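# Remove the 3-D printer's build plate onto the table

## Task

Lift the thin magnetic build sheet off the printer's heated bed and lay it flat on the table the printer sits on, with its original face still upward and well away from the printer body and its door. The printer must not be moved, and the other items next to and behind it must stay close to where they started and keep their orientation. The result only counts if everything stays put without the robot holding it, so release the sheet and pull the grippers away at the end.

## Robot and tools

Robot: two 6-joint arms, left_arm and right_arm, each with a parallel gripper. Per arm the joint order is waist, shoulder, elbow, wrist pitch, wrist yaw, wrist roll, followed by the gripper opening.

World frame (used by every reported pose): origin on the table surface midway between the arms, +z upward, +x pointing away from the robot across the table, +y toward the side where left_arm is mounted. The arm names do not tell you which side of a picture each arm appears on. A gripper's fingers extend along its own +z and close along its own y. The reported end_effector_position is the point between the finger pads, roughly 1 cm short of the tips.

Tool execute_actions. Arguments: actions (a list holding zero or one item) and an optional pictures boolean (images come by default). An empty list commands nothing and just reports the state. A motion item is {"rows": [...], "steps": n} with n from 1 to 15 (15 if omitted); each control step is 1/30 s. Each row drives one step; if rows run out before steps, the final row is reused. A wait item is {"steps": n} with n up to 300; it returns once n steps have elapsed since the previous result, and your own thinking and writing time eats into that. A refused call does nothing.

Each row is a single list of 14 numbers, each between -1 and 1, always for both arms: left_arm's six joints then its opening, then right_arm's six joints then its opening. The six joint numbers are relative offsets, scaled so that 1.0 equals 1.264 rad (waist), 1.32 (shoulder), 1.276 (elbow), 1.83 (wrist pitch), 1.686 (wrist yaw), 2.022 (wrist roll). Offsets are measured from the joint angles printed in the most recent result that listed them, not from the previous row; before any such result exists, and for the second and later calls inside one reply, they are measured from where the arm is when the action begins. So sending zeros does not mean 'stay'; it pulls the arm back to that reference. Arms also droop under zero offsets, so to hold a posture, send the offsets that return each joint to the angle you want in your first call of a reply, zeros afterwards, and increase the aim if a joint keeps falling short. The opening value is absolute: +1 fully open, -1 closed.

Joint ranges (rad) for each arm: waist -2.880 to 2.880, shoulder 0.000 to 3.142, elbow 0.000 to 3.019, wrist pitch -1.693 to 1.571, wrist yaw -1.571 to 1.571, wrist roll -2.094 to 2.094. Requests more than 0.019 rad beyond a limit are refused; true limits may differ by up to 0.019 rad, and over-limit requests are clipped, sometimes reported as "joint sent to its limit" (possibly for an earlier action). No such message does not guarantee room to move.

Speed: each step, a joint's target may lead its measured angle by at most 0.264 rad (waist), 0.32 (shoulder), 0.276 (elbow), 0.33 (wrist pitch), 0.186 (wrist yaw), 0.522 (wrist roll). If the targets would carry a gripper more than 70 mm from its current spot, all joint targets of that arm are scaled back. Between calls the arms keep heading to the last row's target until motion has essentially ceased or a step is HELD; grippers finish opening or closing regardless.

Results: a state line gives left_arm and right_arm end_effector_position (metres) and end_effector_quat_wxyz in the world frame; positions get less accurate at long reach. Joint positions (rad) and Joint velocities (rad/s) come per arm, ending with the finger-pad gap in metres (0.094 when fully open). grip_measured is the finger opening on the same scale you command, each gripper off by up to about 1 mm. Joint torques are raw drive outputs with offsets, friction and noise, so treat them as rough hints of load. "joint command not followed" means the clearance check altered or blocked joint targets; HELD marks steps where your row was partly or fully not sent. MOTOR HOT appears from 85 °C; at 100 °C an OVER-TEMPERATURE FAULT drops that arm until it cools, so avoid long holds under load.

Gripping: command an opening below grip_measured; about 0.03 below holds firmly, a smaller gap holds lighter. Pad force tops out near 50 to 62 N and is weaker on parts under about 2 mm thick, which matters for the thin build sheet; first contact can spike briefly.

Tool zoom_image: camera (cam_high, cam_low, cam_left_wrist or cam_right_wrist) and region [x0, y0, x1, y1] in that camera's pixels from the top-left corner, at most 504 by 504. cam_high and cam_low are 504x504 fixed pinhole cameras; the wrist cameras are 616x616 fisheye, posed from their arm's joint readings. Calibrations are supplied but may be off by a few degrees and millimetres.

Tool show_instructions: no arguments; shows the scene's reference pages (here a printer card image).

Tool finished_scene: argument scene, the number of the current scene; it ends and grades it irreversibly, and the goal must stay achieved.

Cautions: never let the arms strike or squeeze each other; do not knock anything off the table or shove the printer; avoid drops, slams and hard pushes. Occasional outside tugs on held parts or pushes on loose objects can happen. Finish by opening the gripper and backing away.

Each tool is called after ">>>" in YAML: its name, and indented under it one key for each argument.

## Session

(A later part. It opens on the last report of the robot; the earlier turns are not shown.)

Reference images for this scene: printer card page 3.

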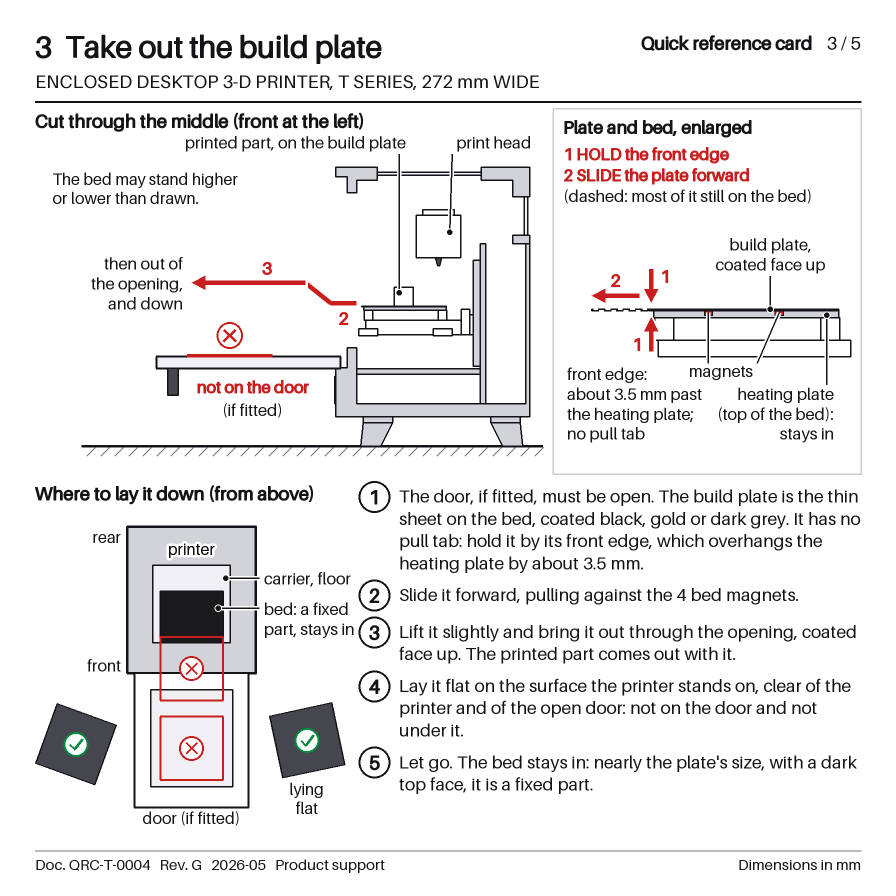

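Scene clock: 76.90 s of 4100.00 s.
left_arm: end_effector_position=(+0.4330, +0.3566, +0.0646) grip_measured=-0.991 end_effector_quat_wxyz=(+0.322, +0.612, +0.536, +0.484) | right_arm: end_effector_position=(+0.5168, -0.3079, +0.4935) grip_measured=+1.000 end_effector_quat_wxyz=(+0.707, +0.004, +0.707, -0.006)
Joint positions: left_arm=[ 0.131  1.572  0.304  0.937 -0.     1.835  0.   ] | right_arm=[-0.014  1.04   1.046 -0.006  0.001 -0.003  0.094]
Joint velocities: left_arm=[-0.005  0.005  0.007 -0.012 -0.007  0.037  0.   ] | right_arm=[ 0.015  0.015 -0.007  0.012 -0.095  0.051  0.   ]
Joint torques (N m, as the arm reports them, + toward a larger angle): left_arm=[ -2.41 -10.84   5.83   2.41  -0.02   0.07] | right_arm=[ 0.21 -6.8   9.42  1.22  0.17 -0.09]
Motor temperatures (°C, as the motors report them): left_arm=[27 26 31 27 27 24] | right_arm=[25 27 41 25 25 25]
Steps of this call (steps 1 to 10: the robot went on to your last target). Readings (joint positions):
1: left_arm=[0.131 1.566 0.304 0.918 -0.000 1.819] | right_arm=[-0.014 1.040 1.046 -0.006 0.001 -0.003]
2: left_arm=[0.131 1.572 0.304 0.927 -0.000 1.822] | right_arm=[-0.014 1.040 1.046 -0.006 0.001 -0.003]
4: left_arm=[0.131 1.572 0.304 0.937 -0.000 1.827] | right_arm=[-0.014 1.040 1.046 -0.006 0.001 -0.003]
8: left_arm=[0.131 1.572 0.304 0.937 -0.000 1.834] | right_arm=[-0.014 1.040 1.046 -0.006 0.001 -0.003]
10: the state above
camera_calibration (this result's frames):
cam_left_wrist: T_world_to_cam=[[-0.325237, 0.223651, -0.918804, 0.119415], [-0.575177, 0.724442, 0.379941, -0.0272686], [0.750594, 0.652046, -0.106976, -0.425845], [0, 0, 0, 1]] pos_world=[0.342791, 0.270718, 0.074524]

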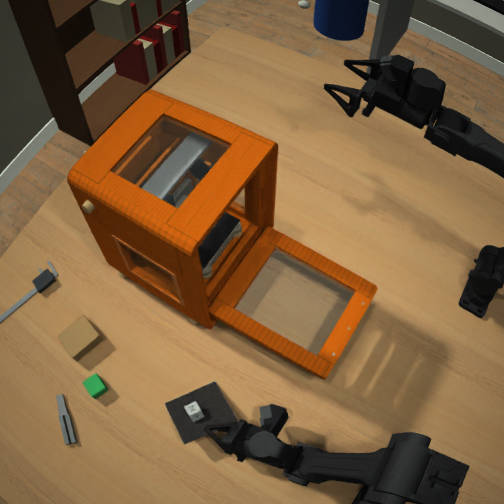

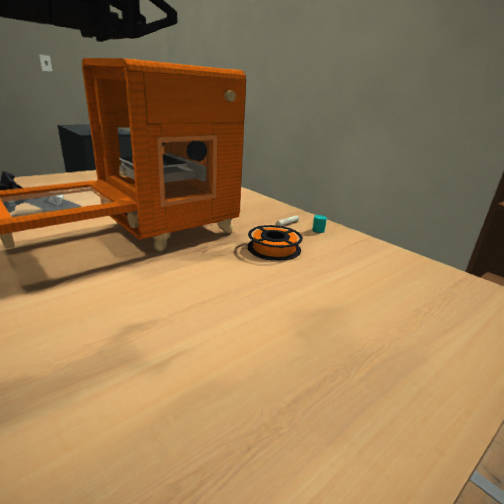

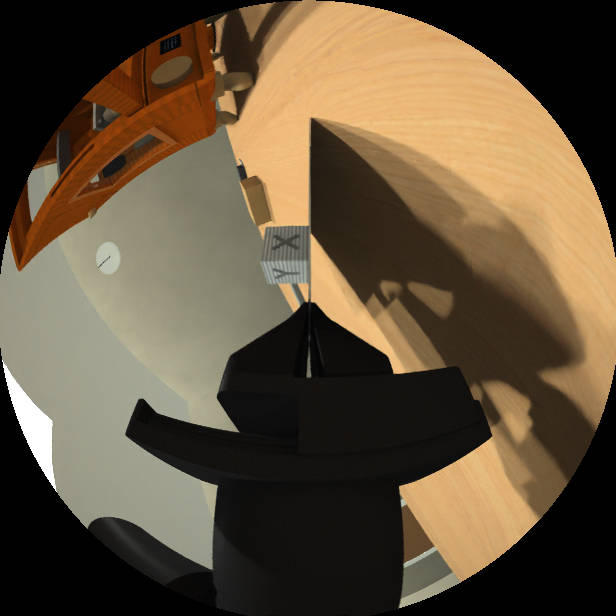

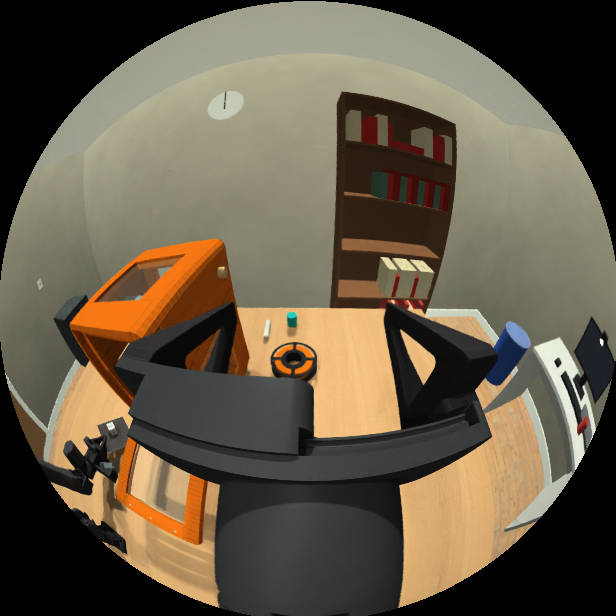

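>>> execute_actions:
  actions:
    - {"rows":[[0,0,0.01,0.004,0,0,-0.97,0,0,0,0,0,0,1],[0,0,0.01,0.004,0,0,-0.94,0,0,0,0,0,0,1],[0,0,0.01,0.004,0,0,-0.9,0,0,0,0,0,0,1],[0,0,0.01,0.004,0,0,-0.85,0,0,0,0,0,0,1],[0,0,0.01,0.004,0,0,-0.8,0,0,0,0,0,0,1],[0,0,0.01,0.004,0,0,-0.74,0,0,0,0,0,0,1],[0,0,0.01,0.004,0,0,-0.68,0,0,0,0,0,0,1],[0,0,0.01,0.004,0,0,-0.62,0,0,0,0,0,0,1],[0,0,0.01,0.004,0,0,-0.56,0,0,0,0,0,0,1],[0,0,0.01,0.004,0,0,-0.5,0,0,0,0,0,0,1],[0,0,0.01,0.004,0,0,-0.44,0,0,0,0,0,0,1],[0,0,0.01,0.004,0,0,-0.38,0,0,0,0,0,0,1],[0,0,0.01,0.004,0,0,-0.32,0,0,0,0,0,0,1],[0,0,0.01,0.004,0,0,-0.26,0,0,0,0,0,0,1],[0,0,0.01,0.004,0,0,-0.2,0,0,0,0,0,0,1]]}
  pictures: false

>>> execute_actions:
  actions:
    - {"steps":6}

Scene clock: 80.03 s of 4100.00 s.
left_arm: end_effector_position=(+0.4330, +0.3566, +0.0646) grip_measured=-0.231 end_effector_quat_wxyz=(+0.322, +0.613, +0.535, +0.484) | right_arm: end_effector_position=(+0.5168, -0.3079, +0.4935) grip_measured=+1.000 end_effector_quat_wxyz=(+0.707, +0.004, +0.707, -0.006)
Joint positions: left_arm=[ 0.131  1.572  0.304  0.937 -0.     1.837  0.036] | right_arm=[-0.014  1.04   1.046 -0.006  0.001 -0.003  0.094]
Joint velocities: left_arm=[ 0.005  0.005 -0.002  0.002  0.081 -0.022  0.059] | right_arm=[-0.005 -0.015 -0.002 -0.002  0.022 -0.022  0.   ]
Joint torques (N m, as the arm reports them, + toward a larger angle): left_arm=[ -2.26 -10.07   4.87   1.94  -0.01  -0.05] | right_arm=[ 0.21 -6.87  9.44  1.19  0.17 -0.1 ]
Motor temperatures (°C, as the motors report them): left_arm=[27 26 31 27 27 24] | right_arm=[25 27 41 25 25 25]
Steps of this call (steps 1 to 30: the robot went on to your last target; steps 31 to 79: nothing new was sent; steps 80 to 94: all 15 steps of this action). Readings (joint positions):
80: left_arm=[0.131 1.572 0.304 0.937 -0.000 1.837] | right_arm=[-0.014 1.040 1.046 -0.006 0.001 -0.003]
81: left_arm=[0.131 1.572 0.304 0.937 -0.000 1.837] | right_arm=[-0.014 1.040 1.046 -0.006 0.001 -0.003]
83: left_arm=[0.131 1.572 0.304 0.937 -0.000 1.837] | right_arm=[-0.014 1.040 1.046 -0.006 0.001 -0.003]
87: left_arm=[0.131 1.572 0.304 0.937 -0.000 1.837] | right_arm=[-0.014 1.040 1.046 -0.006 0.001 -0.003]
94: the state above

Scene clock: 80.23 s of 4100.00 s.
left_arm: end_effector_position=(+0.4330, +0.3566, +0.0646) grip_measured=-0.202 end_effector_quat_wxyz=(+0.322, +0.613, +0.535, +0.484) | right_arm: end_effector_position=(+0.5168, -0.3079, +0.4935) grip_measured=+1.000 end_effector_quat_wxyz=(+0.707, +0.004, +0.707, -0.006)
Joint positions: left_arm=[ 0.131  1.572  0.304  0.937 -0.     1.837  0.037] | right_arm=[-0.014  1.04   1.046 -0.006  0.001 -0.003  0.094]
Joint velocities: left_arm=[ 0.005  0.005  0.017  0.007  0.007 -0.066  0.   ] | right_arm=[-0.024 -0.015 -0.002  0.002 -0.007 -0.007  0.   ]
Joint torques (N m, as the arm reports them, + toward a larger angle): left_arm=[ -2.29 -10.06   4.92   2.    -0.02  -0.07] | right_arm=[ 0.22 -6.88  9.45  1.24  0.18 -0.1 ]
Motor temperatures (°C, as the motors report them): left_arm=[27 26 31 27 27 24] | right_arm=[25 27 41 25 25 25]
Steps of this call (steps 1 to 6: the robot went on to your last target). Readings (joint positions):
1: left_arm=[0.131 1.572 0.304 0.937 -0.000 1.837] | right_arm=[-0.014 1.040 1.046 -0.006 0.001 -0.003]
2: left_arm=[0.131 1.572 0.304 0.937 -0.000 1.837] | right_arm=[-0.014 1.040 1.046 -0.006 0.001 -0.003]
4: left_arm=[0.131 1.572 0.304 0.937 -0.000 1.837] | right_arm=[-0.014 1.040 1.046 -0.006 0.001 -0.003]
6: the state above
camera_calibration (this result's frames):
cam_left_wrist: T_world_to_cam=[[-0.325331, 0.225864, -0.918229, 0.118629], [-0.574531, 0.724051, 0.381659, -0.02752], [0.751048, 0.651717, -0.10579, -0.426001], [0, 0, 0, 1]] pos_world=[0.34273, 0.270764, 0.0743653]

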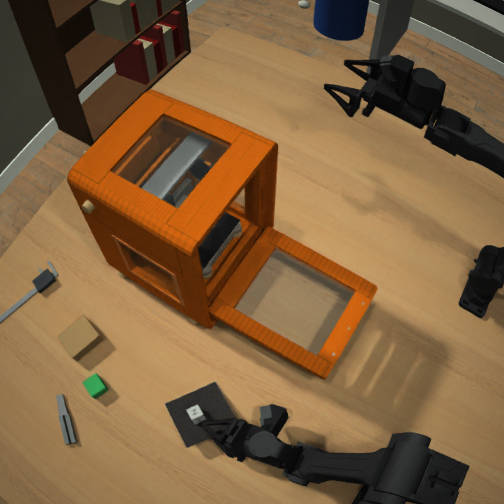

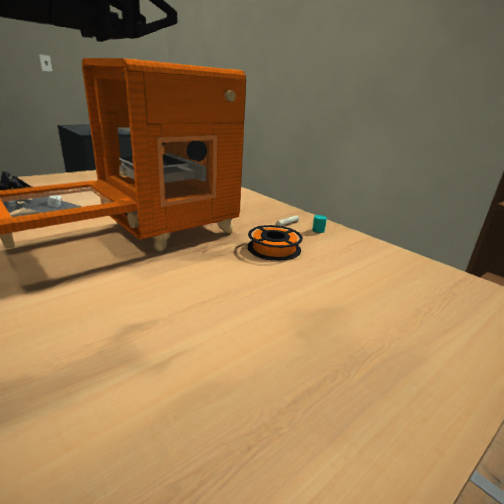

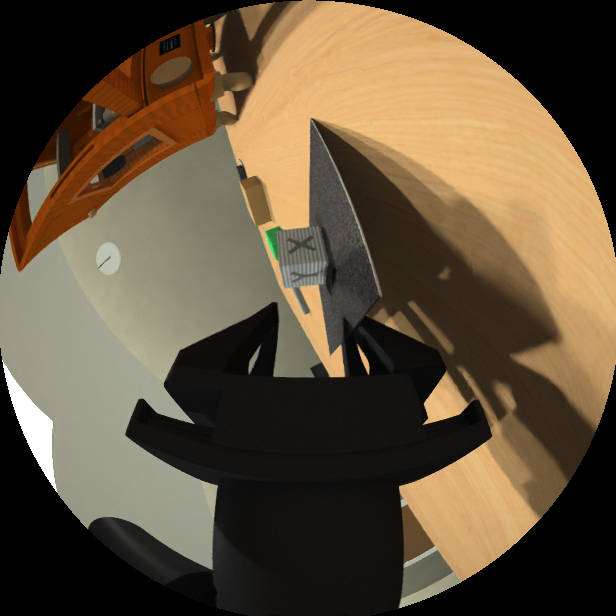

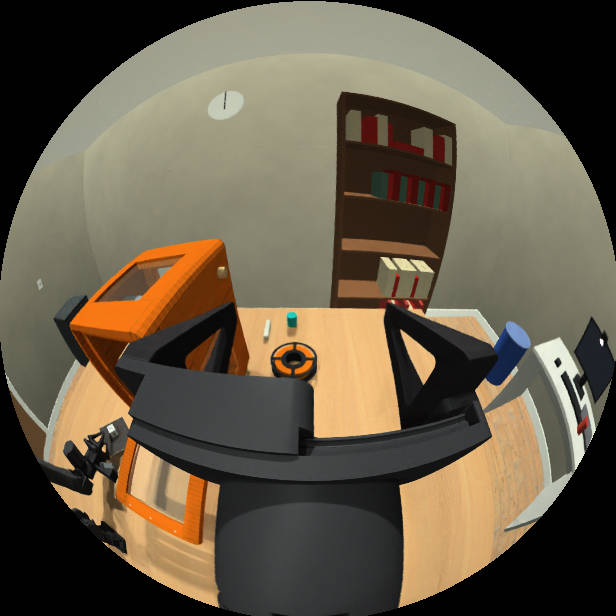

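>>> execute_actions:
  actions:
    - {"rows":[[0,-0.016,0.04,-0.01,0,0.008,-0.2,0,0,0,0,0,0,1],[0,-0.022,0.048,-0.03,0,0.011,-0.2,0,0,0,0,0,0,1],[0,-0.03,0.057,-0.055,0,0.014,-0.2,0,0,0,0,0,0,1],[0,-0.039,0.066,-0.083,0,0.018,-0.2,0,0,0,0,0,0,1],[0,-0.048,0.076,-0.112,0,0.022,-0.2,0,0,0,0,0,0,1],[0,-0.057,0.086,-0.142,0,0.026,-0.2,0,0,0,0,0,0,1],[0,-0.066,0.096,-0.172,0,0.03,-0.2,0,0,0,0,0,0,1],[0,-0.075,0.106,-0.202,0,0.034,-0.2,0,0,0,0,0,0,1],[0,-0.084,0.116,-0.232,0,0.038,-0.2,0,0,0,0,0,0,1],[0,-0.093,0.126,-0.262,0,0.042,-0.2,0,0,0,0,0,0,1],[0,-0.102,0.136,-0.292,0,0.046,-0.2,0,0,0,0,0,0,1],[0,-0.111,0.146,-0.32,0,0.05,-0.2,0,0,0,0,0,0,1],[0,-0.119,0.156,-0.345,0,0.053,-0.2,0,0,0,0,0,0,1],[0,-0.126,0.164,-0.367,0,0.055,-0.2,0,0,0,0,0,0,1],[0,-0.13,0.169,-0.383,0,0.057,-0.2,0,0,0,0,0,0,1]]}
  pictures: false

>>> execute_actions:
  actions:
    - {"steps":12}

Scene clock: 85.67 s of 4100.00 s.
left_arm: end_effector_position=(+0.4452, +0.3582, +0.0522) grip_measured=-0.202 end_effector_quat_wxyz=(+0.232, +0.697, +0.562, +0.380) | right_arm: end_effector_position=(+0.5168, -0.3079, +0.4935) grip_measured=+1.000 end_effector_quat_wxyz=(+0.707, +0.004, +0.707, -0.006)
Joint positions: left_arm=[ 0.131  1.429  0.463  0.318 -0.     1.914  0.038] | right_arm=[-0.014  1.04   1.046 -0.006  0.001 -0.003  0.094]
Joint velocities: left_arm=[-0.005 -0.278  0.247 -1.184 -0.051  0.227  0.   ] | right_arm=[-0.015 -0.015  0.012  0.012  0.022  0.007  0.   ]
Joint torques (N m, as the arm reports them, + toward a larger angle): left_arm=[ -2.32 -11.11   8.8    1.78  -0.01   0.09] | right_arm=[ 0.23 -6.79  9.42  1.23  0.18 -0.09]
Motor temperatures (°C, as the motors report them): left_arm=[27 26 30 27 27 24] | right_arm=[25 27 41 25 25 25]
Steps of this call (steps 1 to 15: the robot went on to your last target; steps 16 to 90: nothing new was sent; then 1.93 s passed at rest; steps 91 to 105: all 15 steps of this action). Readings (joint positions):
91: left_arm=[0.131 1.571 0.305 0.935 -0.000 1.838] | right_arm=[-0.014 1.040 1.046 -0.006 0.001 -0.003]
92: left_arm=[0.131 1.570 0.310 0.922 -0.000 1.839] | right_arm=[-0.014 1.040 1.046 -0.006 0.001 -0.003]
94: left_arm=[0.131 1.561 0.327 0.864 -0.000 1.845] | right_arm=[-0.014 1.040 1.046 -0.006 0.001 -0.003]
98: left_arm=[0.131 1.518 0.380 0.674 -0.000 1.867] | right_arm=[-0.014 1.040 1.046 -0.006 0.001 -0.003]
105: the state above

Scene clock: 86.07 s of 4100.00 s.
left_arm: end_effector_position=(+0.4421, +0.3578, +0.0520) grip_measured=-0.202 end_effector_quat_wxyz=(+0.218, +0.710, +0.560, +0.367) | right_arm: end_effector_position=(+0.5168, -0.3079, +0.4935) grip_measured=+1.000 end_effector_quat_wxyz=(+0.707, +0.004, +0.707, -0.006)
Joint positions: left_arm=[ 0.131  1.41   0.478  0.243 -0.     1.938  0.038] | right_arm=[-0.014  1.04   1.046 -0.006  0.001 -0.003  0.094]
Joint velocities: left_arm=[ 0.005 -0.015 -0.022 -0.017 -0.007 -0.007 -0.   ] | right_arm=[-0.024 -0.015  0.002  0.002  0.022 -0.095  0.   ]
Joint torques (N m, as the arm reports them, + toward a larger angle): left_arm=[ -2.36 -11.23   8.97   1.14   0.     0.11] | right_arm=[ 0.28 -6.87  9.42  1.22  0.18 -0.09]
Motor temperatures (°C, as the motors report them): left_arm=[27 26 30 27 27 24] | right_arm=[25 27 41 25 25 25]
Steps of this call (steps 1 to 12: the robot went on to your last target). Readings (joint positions):
1: left_arm=[0.131 1.421 0.470 0.287 -0.000 1.919] | right_arm=[-0.014 1.040 1.046 -0.006 0.001 -0.003]
2: left_arm=[0.131 1.415 0.475 0.268 -0.000 1.924] | right_arm=[-0.014 1.040 1.046 -0.006 0.001 -0.003]
4: left_arm=[0.131 1.410 0.478 0.252 -0.000 1.929] | right_arm=[-0.014 1.040 1.046 -0.006 0.001 -0.003]
8: left_arm=[0.131 1.410 0.478 0.244 -0.000 1.935] | right_arm=[-0.014 1.040 1.046 -0.006 0.001 -0.003]
12: the state above
camera_calibration (this result's frames):
cam_left_wrist: T_world_to_cam=[[-0.619201, 0.283196, -0.732386, 0.209433], [-0.358896, 0.72751, 0.584742, -0.125487], [0.698415, 0.624923, -0.348837, -0.389407], [0, 0, 0, 1]] pos_world=[0.356612, 0.275333, 0.0909232]

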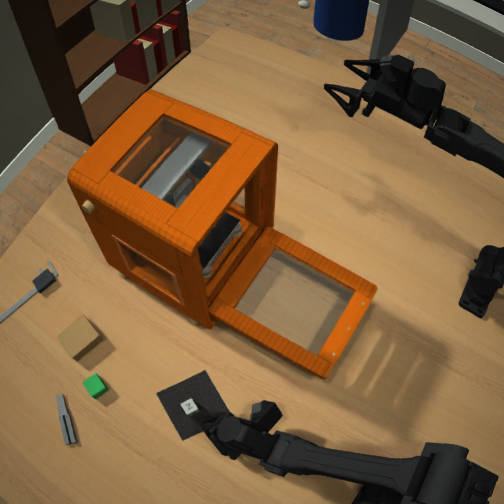

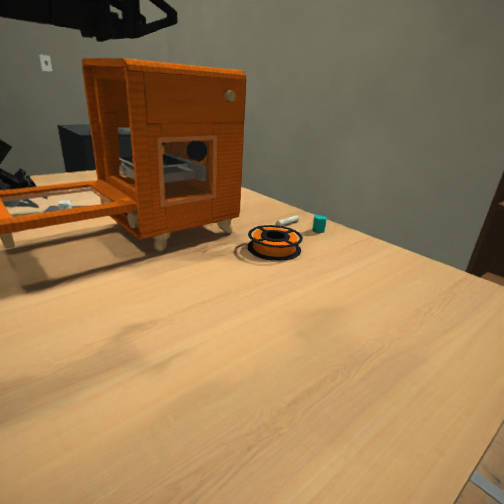

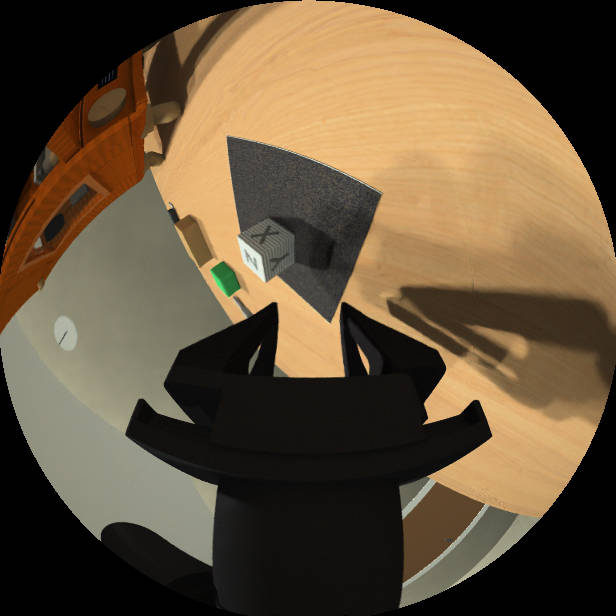

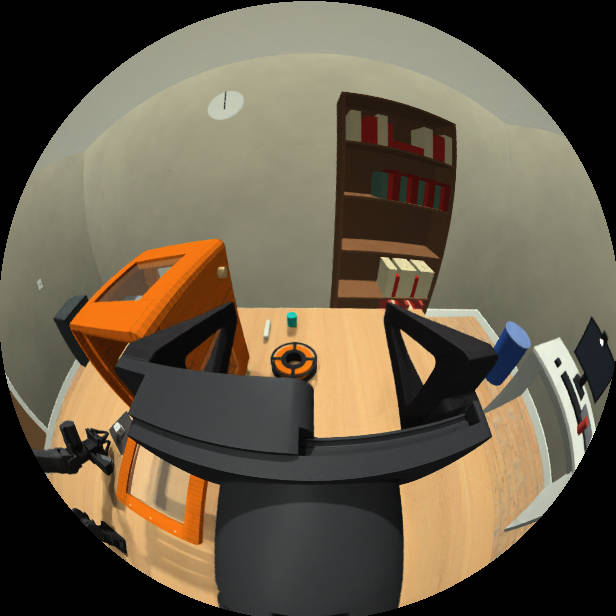

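The plate slid off and lies flat, clear of the door. Retreat.

>>> execute_actions:
  actions:
    - {"rows":[[0,-0.025,0,0,0,0,-0.2,0,0,0,0,0,0,1],[0,-0.04,-0.01,0,0,0,-0.2,0,0,0,0,0,0,1],[0,-0.06,-0.02,0,0,0,-0.2,0,0,0,0,0,0,1],[0,-0.09,-0.03,0,0,0,-0.2,0,0,0,0,0,0,1],[0,-0.125,-0.04,0,0,0,-0.2,0,0,0,0,0,0,1],[0,-0.16,-0.05,0,0,0,-0.2,0,0,0,0,0,0,1],[0,-0.195,-0.06,0,0,0,-0.2,0,0,0,0,0,0,1],[0,-0.23,-0.07,0,0,0,-0.2,0,0,0,0,0,0,1],[0,-0.265,-0.08,0,0,0,-0.2,0,0,0,0,0,0,1],[0,-0.3,-0.09,0,0,0,-0.2,0,0,0,0,0,0,1],[0,-0.33,-0.1,0,0,0,-0.2,0,0,0,0,0,0,1],[0,-0.36,-0.11,0,0,0,-0.2,0,0,0,0,0,0,1],[0,-0.38,-0.12,0,0,0,-0.2,0,0,0,0,0,0,1],[0,-0.395,-0.125,0,0,0,-0.2,0,0,0,0,0,0,1],[0,-0.4,-0.13,0,0,0,-0.2,0,0,0,0,0,0,1]]}
  pictures: false

>>> execute_actions:
  actions:
    - {"steps":8}

Scene clock: 88.23 s of 4100.00 s.
left_arm: end_effector_position=(+0.3928, +0.3513, +0.1941) grip_measured=-0.202 end_effector_quat_wxyz=(+0.302, +0.634, +0.499, +0.509) | right_arm: end_effector_position=(+0.5168, -0.3079, +0.4935) grip_measured=+1.000 end_effector_quat_wxyz=(+0.707, +0.004, +0.707, -0.006)
Joint positions: left_arm=[ 0.131  0.888  0.34   0.243 -0.     1.939  0.038] | right_arm=[-0.014  1.04   1.046 -0.006  0.001 -0.003  0.094]
Joint velocities: left_arm=[-0.005 -0.835 -0.217 -0.012  0.022  0.022 -0.   ] | right_arm=[-0.024 -0.005  0.002 -0.007 -0.037  0.007  0.   ]
Joint torques (N m, as the arm reports them, + toward a larger angle): left_arm=[-2.36 -0.38  7.2   1.76 -0.03 -0.04] | right_arm=[ 0.2  -6.84  9.42  1.22  0.17 -0.09]
Motor temperatures (°C, as the motors report them): left_arm=[27 26 30 27 27 24] | right_arm=[25 27 41 25 25 25]
Steps of this call (steps 1 to 30: the robot went on to your last target; steps 31 to 50: nothing new was sent; steps 51 to 65: all 15 steps of this action). Readings (joint positions):
51: left_arm=[0.131 1.409 0.478 0.243 -0.000 1.939] | right_arm=[-0.014 1.040 1.046 -0.006 0.001 -0.003]
52: left_arm=[0.131 1.405 0.477 0.243 -0.000 1.939] | right_arm=[-0.014 1.040 1.046 -0.006 0.001 -0.003]
54: left_arm=[0.131 1.380 0.466 0.243 -0.000 1.939] | right_arm=[-0.014 1.040 1.046 -0.006 0.001 -0.003]
58: left_arm=[0.131 1.228 0.412 0.243 -0.000 1.939] | right_arm=[-0.014 1.040 1.046 -0.006 0.001 -0.003]
65: the state above

Scene clock: 88.50 s of 4100.00 s.
left_arm: end_effector_position=(+0.3857, +0.3504, +0.1859) grip_measured=-0.202 end_effector_quat_wxyz=(+0.300, +0.636, +0.501, +0.505) | right_arm: end_effector_position=(+0.5168, -0.3079, +0.4935) grip_measured=+1.000 end_effector_quat_wxyz=(+0.707, +0.004, +0.707, -0.006)
Joint positions: left_arm=[ 0.131  0.875  0.316  0.243 -0.     1.939  0.038] | right_arm=[-0.014  1.04   1.046 -0.006  0.001 -0.003  0.094]
Joint velocities: left_arm=[ 0.005  0.063 -0.027 -0.017  0.022  0.022 -0.001] | right_arm=[-0.005 -0.005 -0.002  0.017  0.037 -0.051  0.   ]
Joint torques (N m, as the arm reports them, + toward a larger angle): left_arm=[-2.42 -4.05  7.93  1.72 -0.02 -0.05] | right_arm=[ 0.23 -6.87  9.44  1.22  0.17 -0.09]
Motor temperatures (°C, as the motors report them): left_arm=[27 26 30 27 27 24] | right_arm=[25 27 41 25 25 25]
Steps of this call (steps 1 to 8: the robot went on to your last target). Readings (joint positions):
1: left_arm=[0.131 0.866 0.333 0.243 -0.000 1.939] | right_arm=[-0.014 1.040 1.046 -0.006 0.001 -0.003]
2: left_arm=[0.131 0.856 0.328 0.243 -0.000 1.939] | right_arm=[-0.014 1.040 1.046 -0.006 0.001 -0.003]
4: left_arm=[0.131 0.858 0.322 0.243 -0.000 1.939] | right_arm=[-0.014 1.040 1.046 -0.006 0.001 -0.003]
8: the state above
camera_calibration (this result's frames):
cam_left_wrist: T_world_to_cam=[[-0.314526, 0.32472, -0.891981, 0.172292], [-0.552332, 0.701618, 0.45018, -0.109947], [0.772012, 0.634263, -0.041324, -0.387479], [0, 0, 0, 1]] pos_world=[0.292602, 0.266957, 0.187165]

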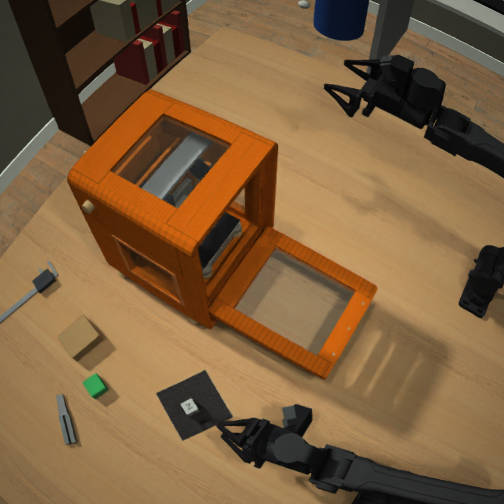

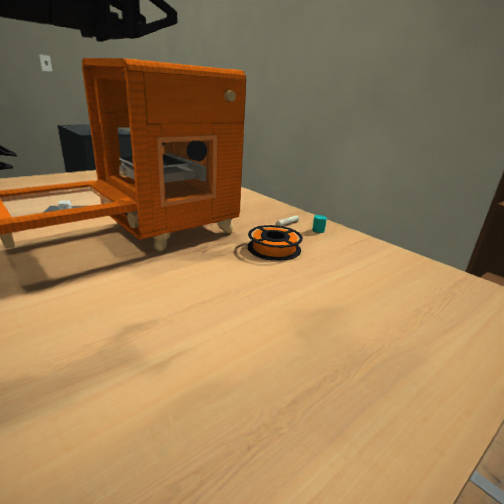

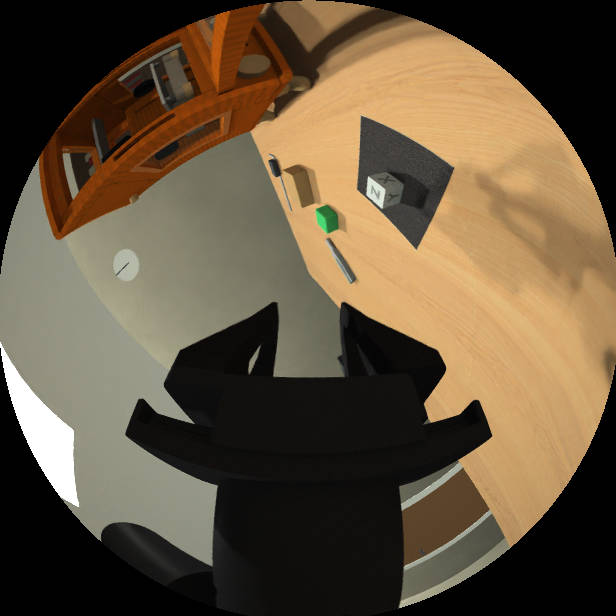

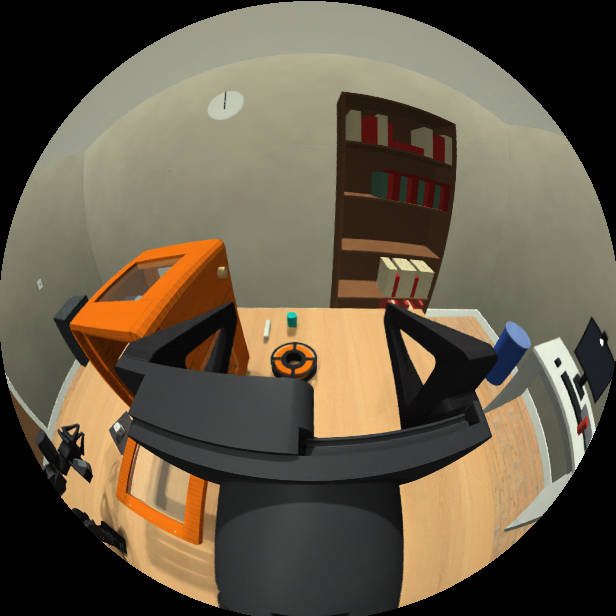

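>>> finished_scene:
  scene: 2

The scene is finished: the task was done.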